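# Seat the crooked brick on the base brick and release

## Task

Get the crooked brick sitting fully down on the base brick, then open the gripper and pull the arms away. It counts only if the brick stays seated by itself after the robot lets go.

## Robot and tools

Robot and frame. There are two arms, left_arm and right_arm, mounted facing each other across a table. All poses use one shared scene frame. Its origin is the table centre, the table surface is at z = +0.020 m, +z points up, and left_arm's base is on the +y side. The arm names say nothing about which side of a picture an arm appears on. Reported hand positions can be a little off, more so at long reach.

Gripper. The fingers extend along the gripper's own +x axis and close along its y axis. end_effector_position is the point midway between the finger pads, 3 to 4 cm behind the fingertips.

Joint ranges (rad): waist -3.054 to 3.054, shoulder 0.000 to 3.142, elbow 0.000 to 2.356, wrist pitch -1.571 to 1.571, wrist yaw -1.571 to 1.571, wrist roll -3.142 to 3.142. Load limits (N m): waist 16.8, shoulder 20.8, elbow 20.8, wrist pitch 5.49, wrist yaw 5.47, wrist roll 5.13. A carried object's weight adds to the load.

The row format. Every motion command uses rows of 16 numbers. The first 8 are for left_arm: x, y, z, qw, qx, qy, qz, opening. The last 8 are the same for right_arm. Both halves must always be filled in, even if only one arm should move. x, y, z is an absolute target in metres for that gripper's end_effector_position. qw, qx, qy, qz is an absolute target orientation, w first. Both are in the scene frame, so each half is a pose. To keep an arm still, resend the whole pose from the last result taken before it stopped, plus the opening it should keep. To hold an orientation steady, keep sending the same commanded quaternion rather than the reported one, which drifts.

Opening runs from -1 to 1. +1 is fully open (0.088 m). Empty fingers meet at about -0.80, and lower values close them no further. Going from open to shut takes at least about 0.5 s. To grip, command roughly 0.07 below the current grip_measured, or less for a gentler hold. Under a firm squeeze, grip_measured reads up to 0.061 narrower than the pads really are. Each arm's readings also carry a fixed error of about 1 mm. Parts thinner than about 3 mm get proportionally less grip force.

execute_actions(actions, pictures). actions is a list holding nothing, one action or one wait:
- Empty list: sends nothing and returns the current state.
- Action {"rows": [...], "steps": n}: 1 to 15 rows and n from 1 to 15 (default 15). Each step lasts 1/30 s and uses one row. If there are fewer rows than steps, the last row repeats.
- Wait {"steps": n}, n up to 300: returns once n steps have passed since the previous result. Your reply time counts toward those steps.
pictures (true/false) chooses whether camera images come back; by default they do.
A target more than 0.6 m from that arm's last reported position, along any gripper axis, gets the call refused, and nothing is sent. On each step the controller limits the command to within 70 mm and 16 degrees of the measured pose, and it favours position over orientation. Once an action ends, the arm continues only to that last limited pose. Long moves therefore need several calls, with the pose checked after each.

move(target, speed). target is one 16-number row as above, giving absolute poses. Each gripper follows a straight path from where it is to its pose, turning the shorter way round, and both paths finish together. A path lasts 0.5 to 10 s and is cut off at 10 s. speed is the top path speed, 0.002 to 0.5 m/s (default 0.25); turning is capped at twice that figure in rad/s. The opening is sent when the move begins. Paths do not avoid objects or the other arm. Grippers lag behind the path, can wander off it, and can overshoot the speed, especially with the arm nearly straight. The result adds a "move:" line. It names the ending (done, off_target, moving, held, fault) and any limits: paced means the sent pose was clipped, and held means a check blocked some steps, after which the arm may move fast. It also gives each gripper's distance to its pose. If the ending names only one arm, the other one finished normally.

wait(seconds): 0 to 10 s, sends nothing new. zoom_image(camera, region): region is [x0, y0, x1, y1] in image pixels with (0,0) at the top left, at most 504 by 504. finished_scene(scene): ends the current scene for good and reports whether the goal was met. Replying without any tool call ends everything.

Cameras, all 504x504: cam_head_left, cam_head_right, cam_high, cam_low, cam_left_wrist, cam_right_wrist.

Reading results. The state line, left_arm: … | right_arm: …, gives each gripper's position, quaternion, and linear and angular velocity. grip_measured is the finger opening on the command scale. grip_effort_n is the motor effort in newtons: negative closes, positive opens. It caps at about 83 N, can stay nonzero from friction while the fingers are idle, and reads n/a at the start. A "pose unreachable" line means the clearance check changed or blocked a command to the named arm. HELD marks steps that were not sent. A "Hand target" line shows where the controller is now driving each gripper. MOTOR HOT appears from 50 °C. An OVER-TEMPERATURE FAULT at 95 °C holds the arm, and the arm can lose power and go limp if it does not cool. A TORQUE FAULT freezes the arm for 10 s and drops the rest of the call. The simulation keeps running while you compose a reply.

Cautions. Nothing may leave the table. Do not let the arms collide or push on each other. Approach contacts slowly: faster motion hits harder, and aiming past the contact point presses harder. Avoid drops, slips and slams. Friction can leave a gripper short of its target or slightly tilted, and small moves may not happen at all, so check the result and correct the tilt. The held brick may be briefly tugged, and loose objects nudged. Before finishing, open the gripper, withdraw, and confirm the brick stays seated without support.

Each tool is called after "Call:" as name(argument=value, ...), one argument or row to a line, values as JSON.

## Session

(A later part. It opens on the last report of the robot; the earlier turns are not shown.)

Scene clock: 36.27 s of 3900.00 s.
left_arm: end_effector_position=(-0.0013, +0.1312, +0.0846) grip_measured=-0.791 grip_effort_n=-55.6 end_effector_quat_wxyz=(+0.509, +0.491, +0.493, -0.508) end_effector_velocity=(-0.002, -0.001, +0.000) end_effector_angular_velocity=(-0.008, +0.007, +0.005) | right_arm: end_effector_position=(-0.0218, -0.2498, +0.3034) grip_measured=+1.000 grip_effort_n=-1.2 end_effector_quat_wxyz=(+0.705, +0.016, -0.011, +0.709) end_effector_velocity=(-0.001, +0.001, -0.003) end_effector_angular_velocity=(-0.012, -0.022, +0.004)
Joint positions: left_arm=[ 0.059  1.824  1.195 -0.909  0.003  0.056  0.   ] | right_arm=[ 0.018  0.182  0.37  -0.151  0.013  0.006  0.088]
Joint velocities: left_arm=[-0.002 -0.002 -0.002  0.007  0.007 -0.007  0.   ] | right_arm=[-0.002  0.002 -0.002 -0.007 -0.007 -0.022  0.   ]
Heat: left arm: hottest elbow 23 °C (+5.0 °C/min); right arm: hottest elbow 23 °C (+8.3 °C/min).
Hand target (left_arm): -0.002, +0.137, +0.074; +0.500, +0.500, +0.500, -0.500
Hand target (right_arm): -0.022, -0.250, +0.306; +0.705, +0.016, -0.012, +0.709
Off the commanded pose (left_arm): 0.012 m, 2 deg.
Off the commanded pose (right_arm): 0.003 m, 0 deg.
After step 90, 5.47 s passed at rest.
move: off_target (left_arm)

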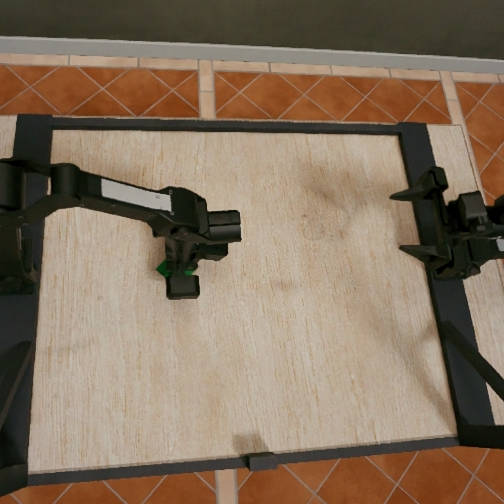

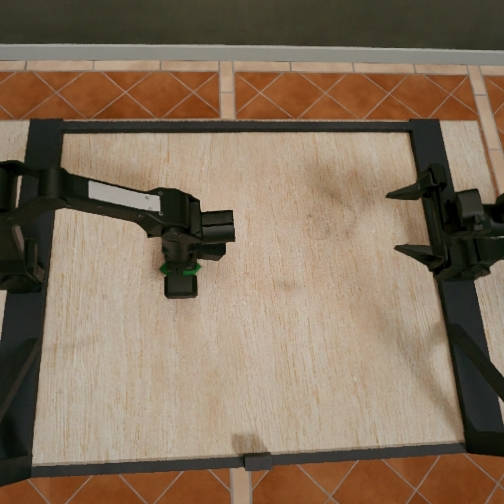

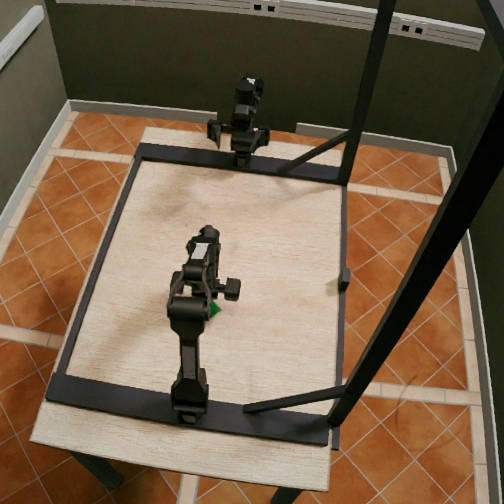

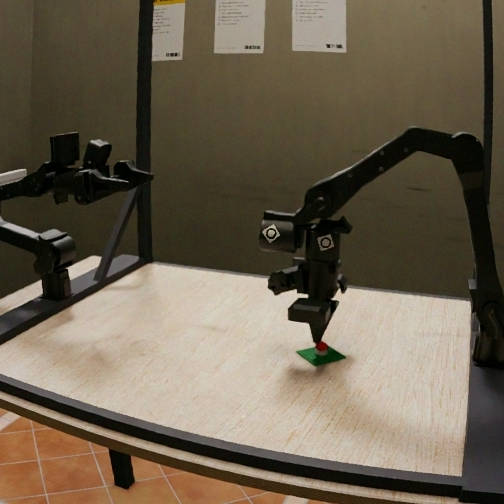

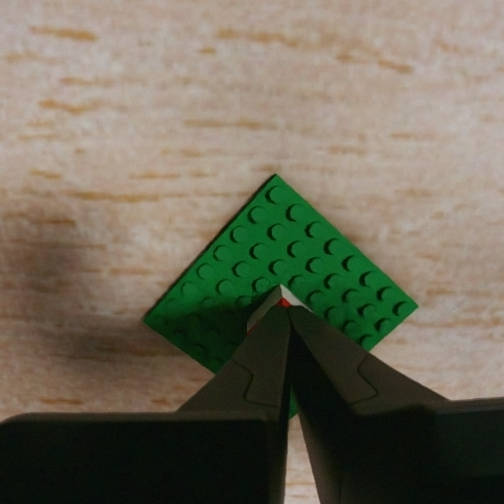

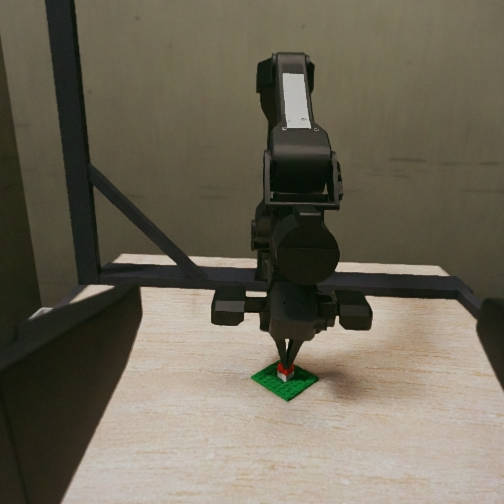

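The tip slides toward -y under load; compensate and press harder.

Call:
move(
  target=[-0.003,0.155,0.064,0.5,0.5,0.5,-0.5,-0.8,-0.022,-0.25,0.306,0.705,0.016,-0.012,0.709,1],
  speed=0.015,
)

Call:
move(
  target=[-0.003,0.142,0.11,0.5,0.5,0.5,-0.5,-0.8,-0.022,-0.25,0.306,0.705,0.016,-0.012,0.709,1],
  speed=0.05,
)

Call:
zoom_image(
  camera="cam_low",
  region=[295,325,345,375],
)

Call:
zoom_image(
  camera="cam_right_wrist",
  region=[255,340,315,400],
)

Call:
zoom_image(
  camera="cam_left_wrist",
  region=[215,200,335,320],
)

Scene clock: 48.40 s of 3900.00 s.
left_arm: end_effector_position=(-0.0020, +0.1366, +0.0820) grip_measured=-0.791 grip_effort_n=-55.6 end_effector_quat_wxyz=(+0.520, +0.480, +0.480, -0.518) end_effector_velocity=(-0.002, +0.005, -0.000) end_effector_angular_velocity=(+0.022, +0.009, +0.004) | right_arm: end_effector_position=(-0.0218, -0.2498, +0.3034) grip_measured=+1.000 grip_effort_n=-1.6 end_effector_quat_wxyz=(+0.705, +0.016, -0.011, +0.709) end_effector_velocity=(-0.003, +0.000, -0.005) end_effector_angular_velocity=(-0.022, -0.023, +0.019)
Joint positions: left_arm=[ 0.057  1.775  1.12  -0.838  0.003  0.056  0.   ] | right_arm=[ 0.018  0.182  0.37  -0.151  0.013  0.006  0.088]
Joint velocities: left_arm=[-0.002 -0.002 -0.002 -0.022  0.007 -0.007 -0.   ] | right_arm=[-0.002 -0.002 -0.002 -0.022 -0.022 -0.022  0.   ]
Heat: left arm: hottest elbow 23 °C (+3.7 °C/min); right arm: hottest elbow 25 °C (+8.7 °C/min).
Hand target (left_arm): -0.003, +0.155, +0.065; +0.500, +0.500, +0.500, -0.500
Hand target (right_arm): -0.022, -0.250, +0.306; +0.705, +0.016, -0.012, +0.709
Off the commanded pose (left_arm): 0.026 m, 5 deg.
Off the commanded pose (right_arm): 0.003 m, 0 deg.
After step 90, 6.80 s passed at rest.
move: off_target (left_arm)

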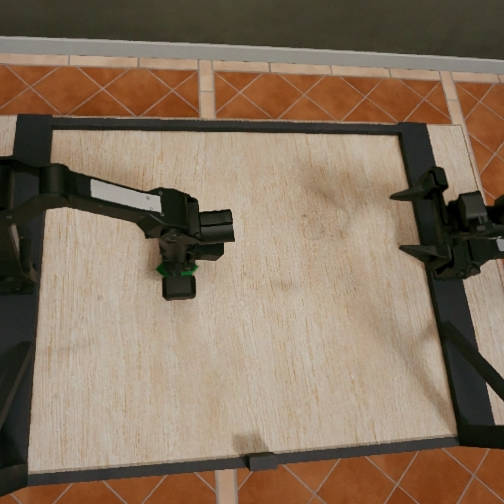

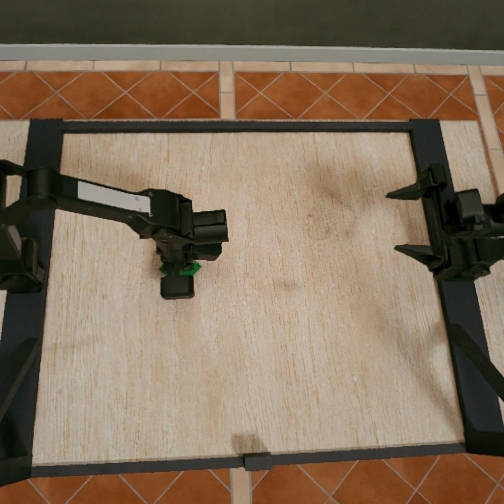

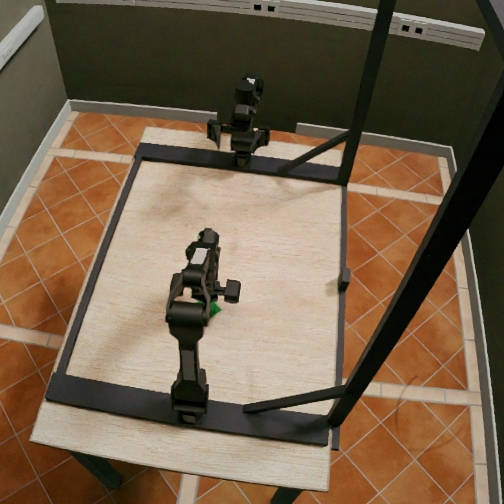

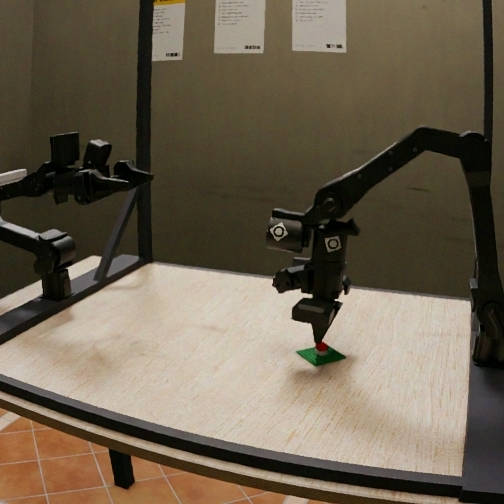

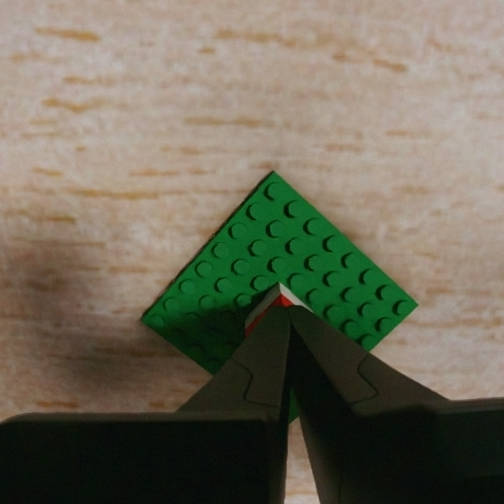

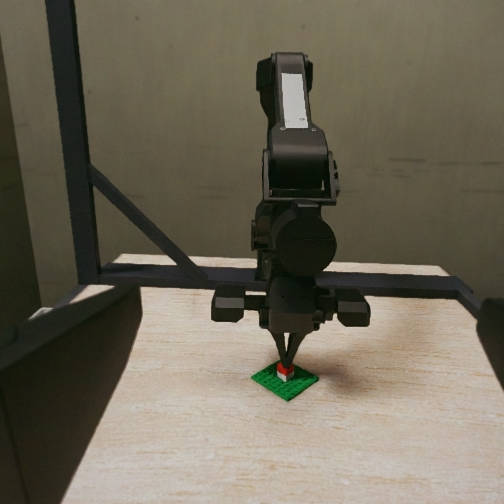

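Scene clock: 49.50 s of 3900.00 s.
left_arm: end_effector_position=(-0.0024, +0.1439, +0.1094) grip_measured=-0.791 grip_effort_n=-55.6 end_effector_quat_wxyz=(+0.500, +0.499, +0.501, -0.500) end_effector_velocity=(-0.001, +0.004, +0.003) end_effector_angular_velocity=(+0.012, +0.008, +0.010) | right_arm: end_effector_position=(-0.0218, -0.2498, +0.3034) grip_measured=+1.000 grip_effort_n=-1.6 end_effector_quat_wxyz=(+0.705, +0.016, -0.011, +0.709) end_effector_velocity=(-0.001, -0.001, -0.001) end_effector_angular_velocity=(-0.002, -0.008, +0.005)
Joint positions: left_arm=[ 0.057  1.772  1.235 -1.034  0.003  0.056  0.   ] | right_arm=[ 0.018  0.182  0.37  -0.151  0.013  0.006  0.088]
Joint velocities: left_arm=[ 0.002 -0.007  0.002 -0.022  0.007 -0.007 -0.   ] | right_arm=[-0.002 -0.007 -0.002 -0.007 -0.007 -0.007  0.   ]
Heat: left arm: hottest elbow 23 °C (+3.6 °C/min); right arm: hottest elbow 25 °C (+8.5 °C/min).
Hand target (left_arm): -0.003, +0.142, +0.110; +0.500, +0.500, +0.500, -0.500
Hand target (right_arm): -0.022, -0.250, +0.306; +0.705, +0.016, -0.012, +0.709
Off the commanded pose (left_arm): 0.002 m, 0 deg.
Off the commanded pose (right_arm): 0.003 m, 0 deg.
move: done

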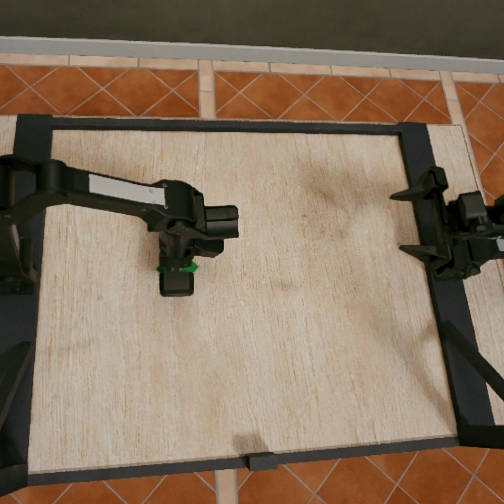

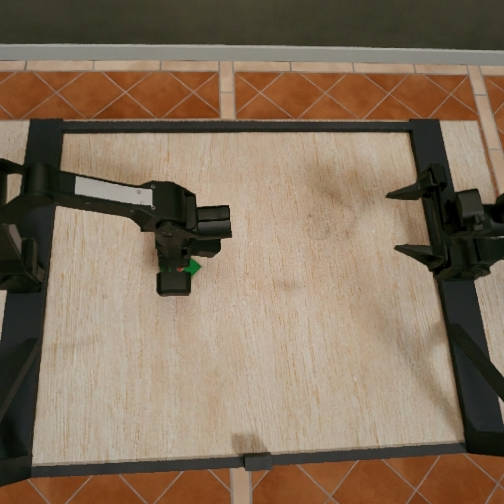

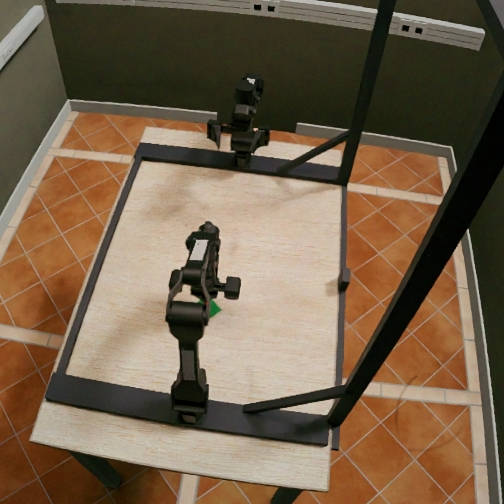

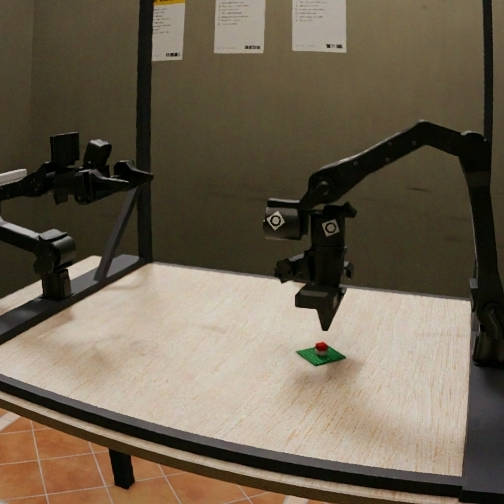

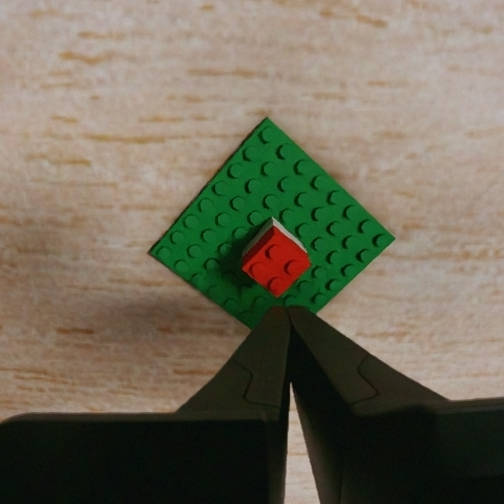

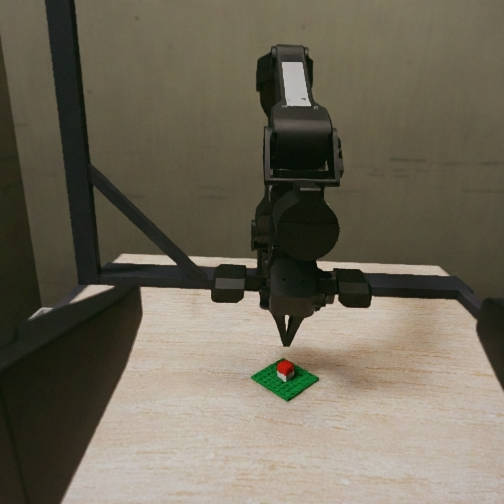

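Region (295, 325, 345, 375) of cam_low's 504x504 image, scaled by 10.080, with more detail than that image has.

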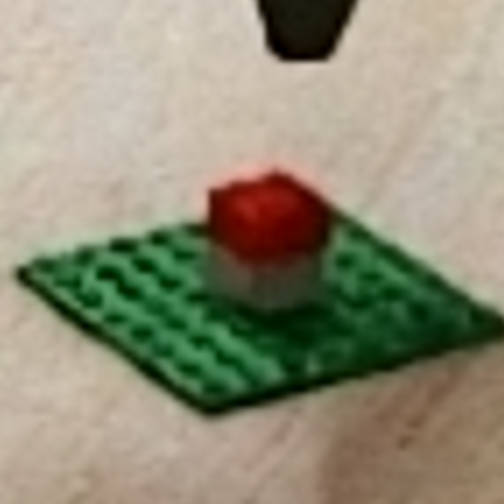

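Region (255, 340, 315, 400) of cam_right_wrist's 504x504 image, scaled by 8.400, with more detail than that image has.

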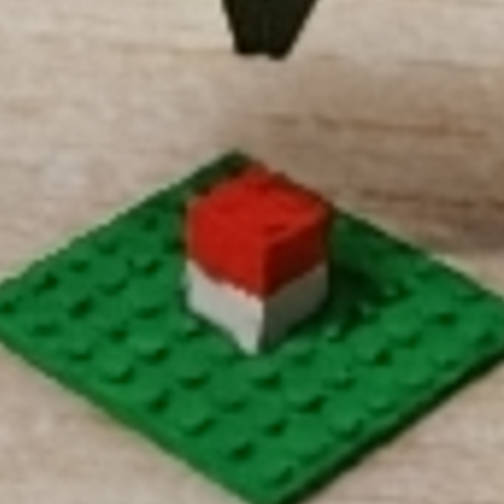

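Region (215, 200, 335, 320) of cam_left_wrist's 504x504 image, scaled by 4.200, with more detail than that image has.

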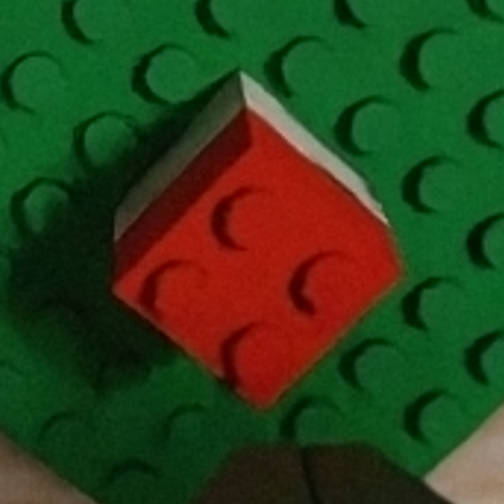

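One more central press to seat the rear as well.

Call:
move(
  target=[-0.003,0.142,0.086,0.5,0.5,0.5,-0.5,-0.8,-0.022,-0.25,0.306,0.705,0.016,-0.012,0.709,1],
  speed=0.04,
)

Call:
move(
  target=[-0.003,0.159,0.062,0.5,0.5,0.5,-0.5,-0.8,-0.022,-0.25,0.306,0.705,0.016,-0.012,0.709,1],
  speed=0.015,
)

Call:
move(
  target=[-0.003,0.19,0.17,0.58,0.4,0.4,-0.58,-0.8,-0.022,-0.25,0.306,0.705,0.016,-0.012,0.709,1],
  speed=0.15,
)

Call:
zoom_image(
  camera="cam_head_left",
  region=[150,240,210,300],
)

Scene clock: 60.20 s of 3900.00 s.
left_arm: end_effector_position=(-0.0022, +0.1378, +0.0934) grip_measured=-0.791 grip_effort_n=-55.6 end_effector_quat_wxyz=(+0.506, +0.493, +0.495, -0.506) end_effector_velocity=(-0.001, -0.001, +0.000) end_effector_angular_velocity=(-0.007, -0.007, +0.015) | right_arm: end_effector_position=(-0.0218, -0.2498, +0.3034) grip_measured=+1.000 grip_effort_n=-1.6 end_effector_quat_wxyz=(+0.705, +0.016, -0.011, +0.709) end_effector_velocity=(-0.001, +0.000, +0.002) end_effector_angular_velocity=(+0.007, -0.007, +0.005)
Joint positions: left_arm=[ 0.057  1.795  1.196 -0.948  0.003  0.056  0.   ] | right_arm=[ 0.018  0.182  0.37  -0.151  0.013  0.006  0.088]
Joint velocities: left_arm=[-0.007 -0.002 -0.002  0.007 -0.007 -0.022 -0.   ] | right_arm=[-0.002  0.002  0.002  0.007 -0.007 -0.007  0.   ]
Heat: left arm: hottest elbow 23 °C (+3.0 °C/min); right arm: hottest elbow 26 °C (+8.1 °C/min).
Hand target (left_arm): -0.003, +0.142, +0.086; +0.500, +0.500, +0.500, -0.500
Hand target (right_arm): -0.022, -0.250, +0.306; +0.705, +0.016, -0.012, +0.709
Off the commanded pose (left_arm): 0.009 m, 1 deg.
Off the commanded pose (right_arm): 0.003 m, 0 deg.
After step 90, 6.80 s passed at rest.
move: off_target (left_arm)

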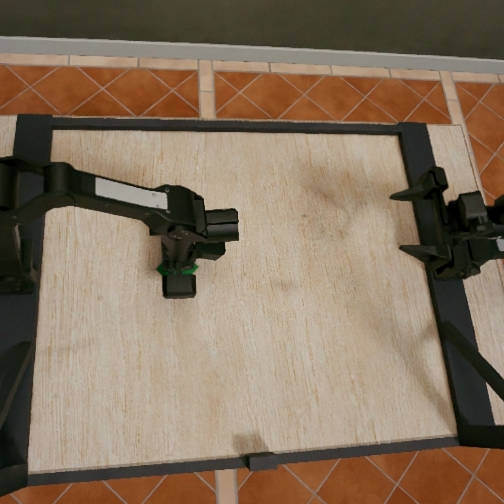

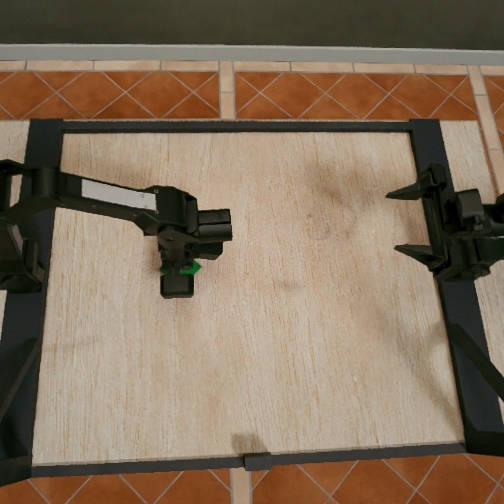

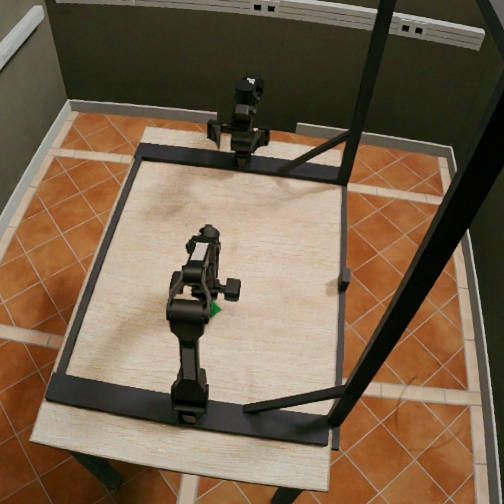

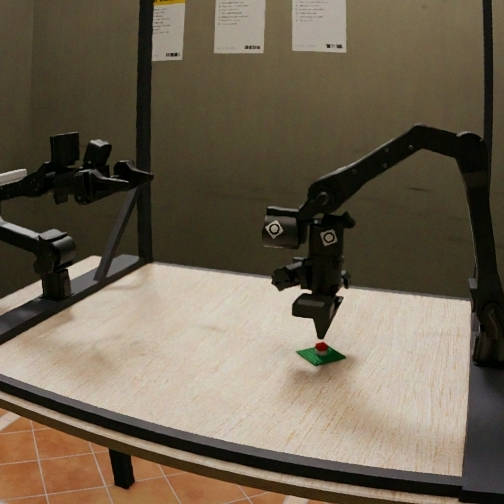

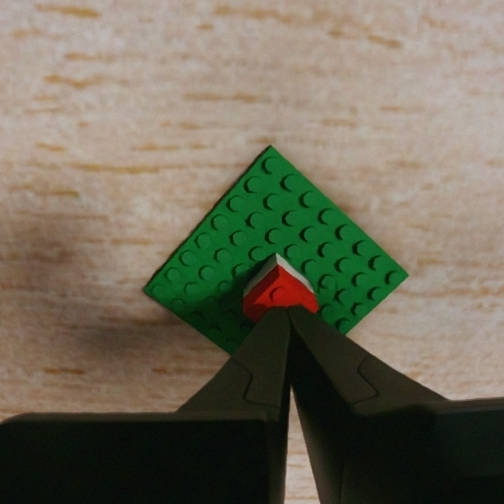

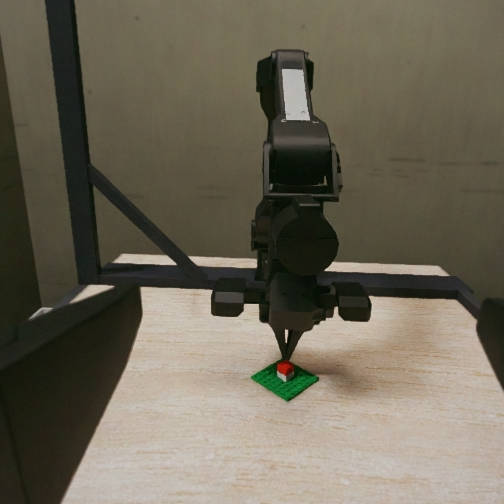

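Scene clock: 62.97 s of 3900.00 s.
left_arm: end_effector_position=(-0.0026, +0.1450, +0.0812) grip_measured=-0.791 grip_effort_n=-55.6 end_effector_quat_wxyz=(+0.517, +0.483, +0.483, -0.516) end_effector_velocity=(-0.002, +0.005, -0.002) end_effector_angular_velocity=(+0.017, +0.009, +0.004) | right_arm: end_effector_position=(-0.0218, -0.2498, +0.3034) grip_measured=+1.000 grip_effort_n=-1.2 end_effector_quat_wxyz=(+0.705, +0.016, -0.011, +0.709) end_effector_velocity=(+0.002, -0.000, -0.004) end_effector_angular_velocity=(-0.007, -0.007, -0.010)
Joint positions: left_arm=[ 0.057  1.754  1.092 -0.841  0.003  0.056  0.   ] | right_arm=[ 0.018  0.182  0.37  -0.151  0.013  0.006  0.088]
Joint velocities: left_arm=[-0.002 -0.002 -0.012 -0.007  0.007 -0.007 -0.   ] | right_arm=[-0.002 -0.007 -0.007 -0.007  0.007 -0.007  0.   ]
Heat: left arm: hottest elbow 23 °C (+3.0 °C/min); right arm: hottest elbow 26 °C (+7.0 °C/min).
Hand target (left_arm): -0.003, +0.159, +0.063; +0.500, +0.500, +0.500, -0.500
Hand target (right_arm): -0.022, -0.250, +0.306; +0.705, +0.016, -0.012, +0.709
Off the commanded pose (left_arm): 0.024 m, 4 deg.
Off the commanded pose (right_arm): 0.003 m, 0 deg.
move: off_target (left_arm)

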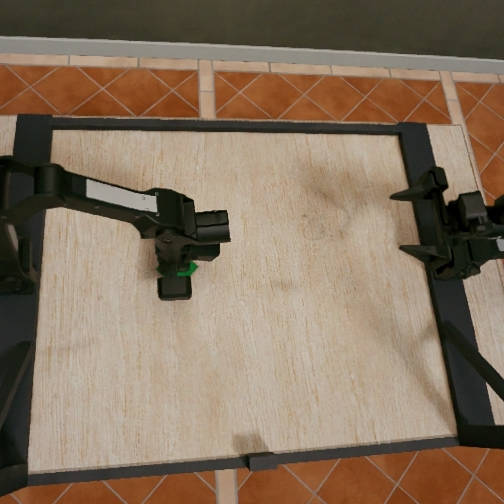

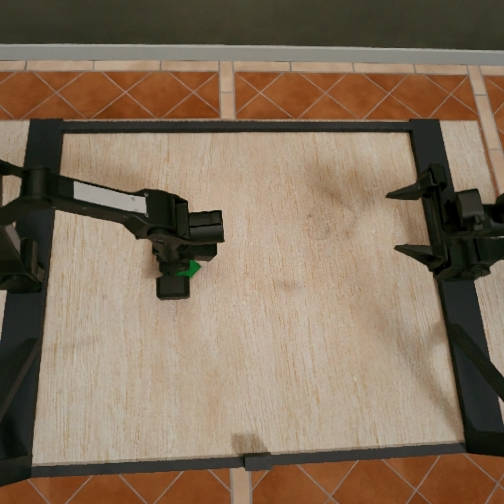

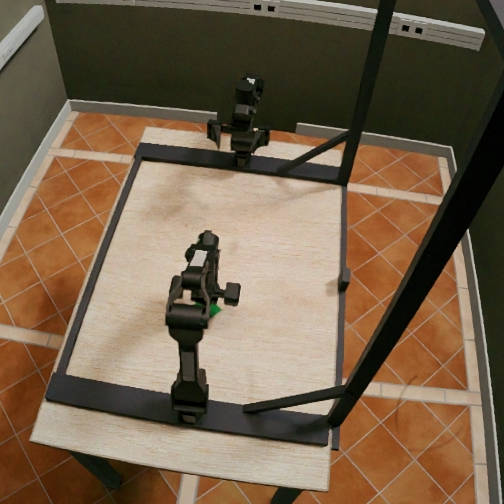

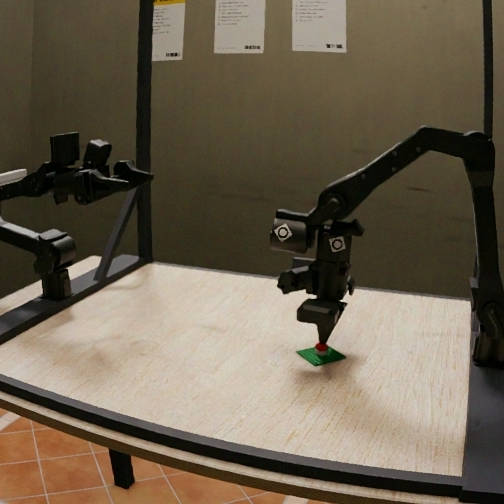

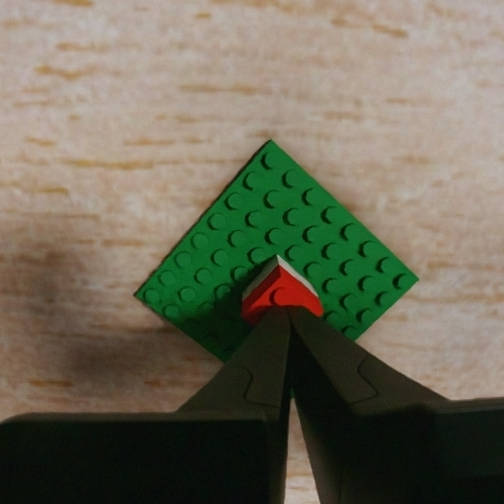

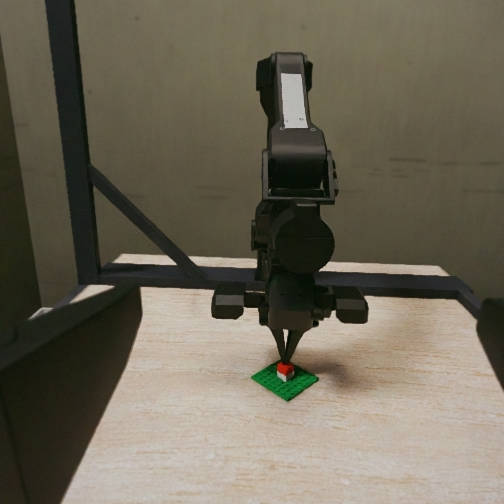

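Scene clock: 64.33 s of 3900.00 s.
left_arm: end_effector_position=(-0.0028, +0.1858, +0.1743) grip_measured=-0.791 grip_effort_n=-55.6 end_effector_quat_wxyz=(+0.586, +0.398, +0.397, -0.583) end_effector_velocity=(+0.002, +0.003, -0.002) end_effector_angular_velocity=(+0.013, -0.003, +0.012) | right_arm: end_effector_position=(-0.0218, -0.2498, +0.3034) grip_measured=+1.000 grip_effort_n=-1.6 end_effector_quat_wxyz=(+0.705, +0.016, -0.011, +0.709) end_effector_velocity=(-0.001, -0.000, -0.002) end_effector_angular_velocity=(-0.007, -0.008, +0.005)
Joint positions: left_arm=[ 0.076  1.266  0.958 -0.888  0.023  0.069  0.   ] | right_arm=[ 0.018  0.182  0.37  -0.151  0.013  0.006  0.088]
Joint velocities: left_arm=[ 0.002 -0.002 -0.007 -0.007 -0.007 -0.007 -0.   ] | right_arm=[-0.002 -0.002 -0.002 -0.007 -0.007 -0.007  0.   ]
Heat: left arm: hottest elbow 23 °C (+2.0 °C/min); right arm: hottest elbow 26 °C (+7.1 °C/min).
Hand target (left_arm): -0.003, +0.190, +0.171; +0.582, +0.402, +0.401, -0.582
Hand target (right_arm): -0.022, -0.250, +0.306; +0.705, +0.016, -0.012, +0.709
Off the commanded pose (left_arm): 0.006 m, 1 deg.
Off the commanded pose (right_arm): 0.003 m, 0 deg.
move: done

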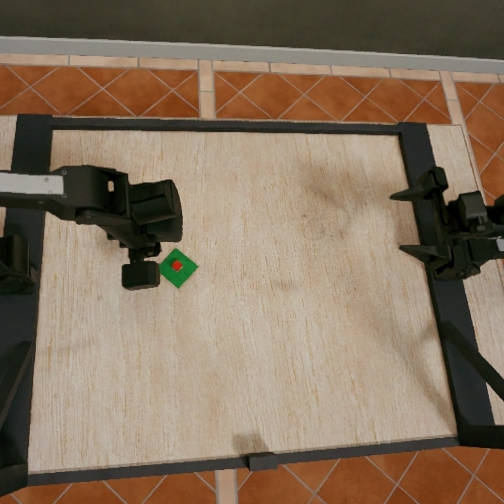

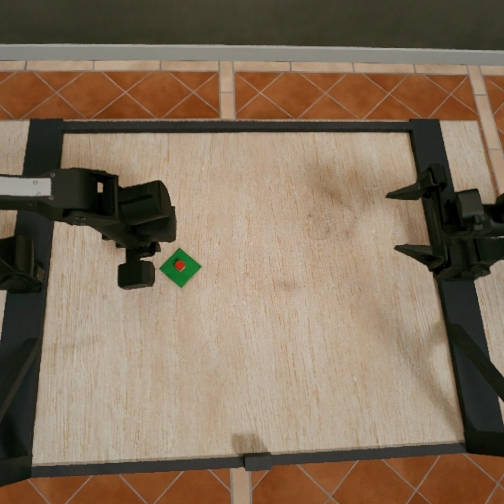

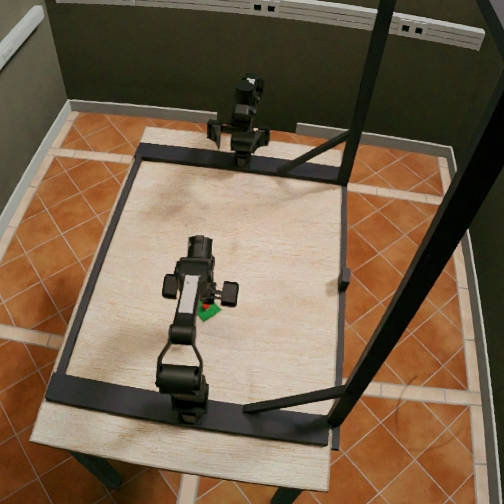

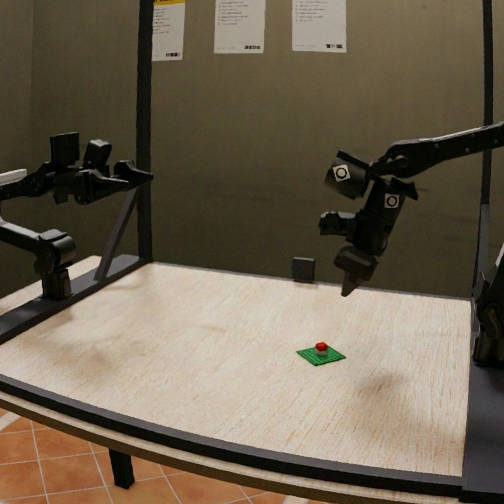

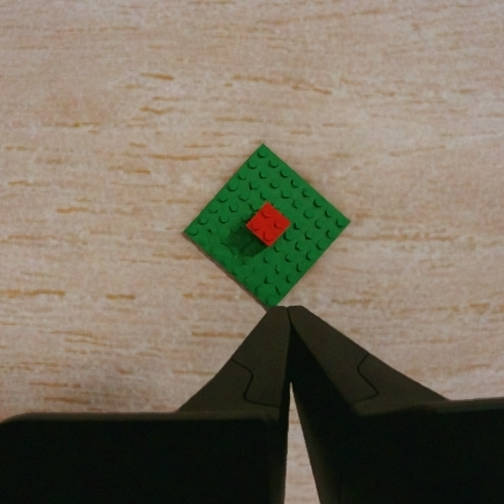

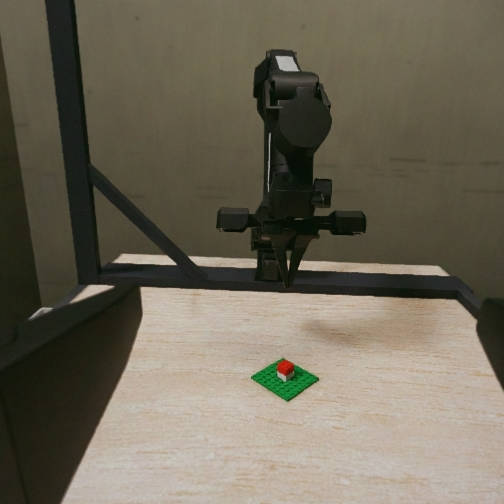

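Region (150, 240, 210, 300) of cam_head_left's 504x504 image, scaled by 8.400, with more detail than that image has.

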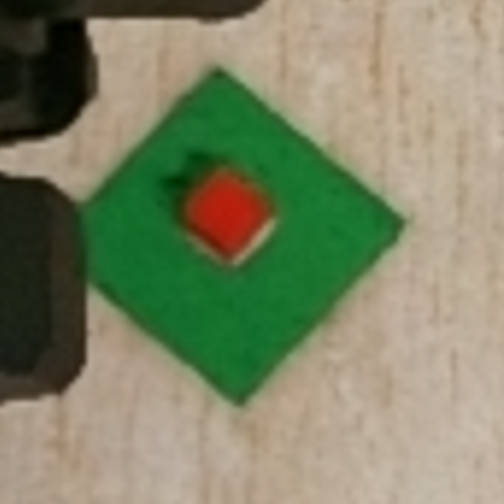

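Call:
finished_scene(
  scene=1,
)

The scene is finished: the task was done.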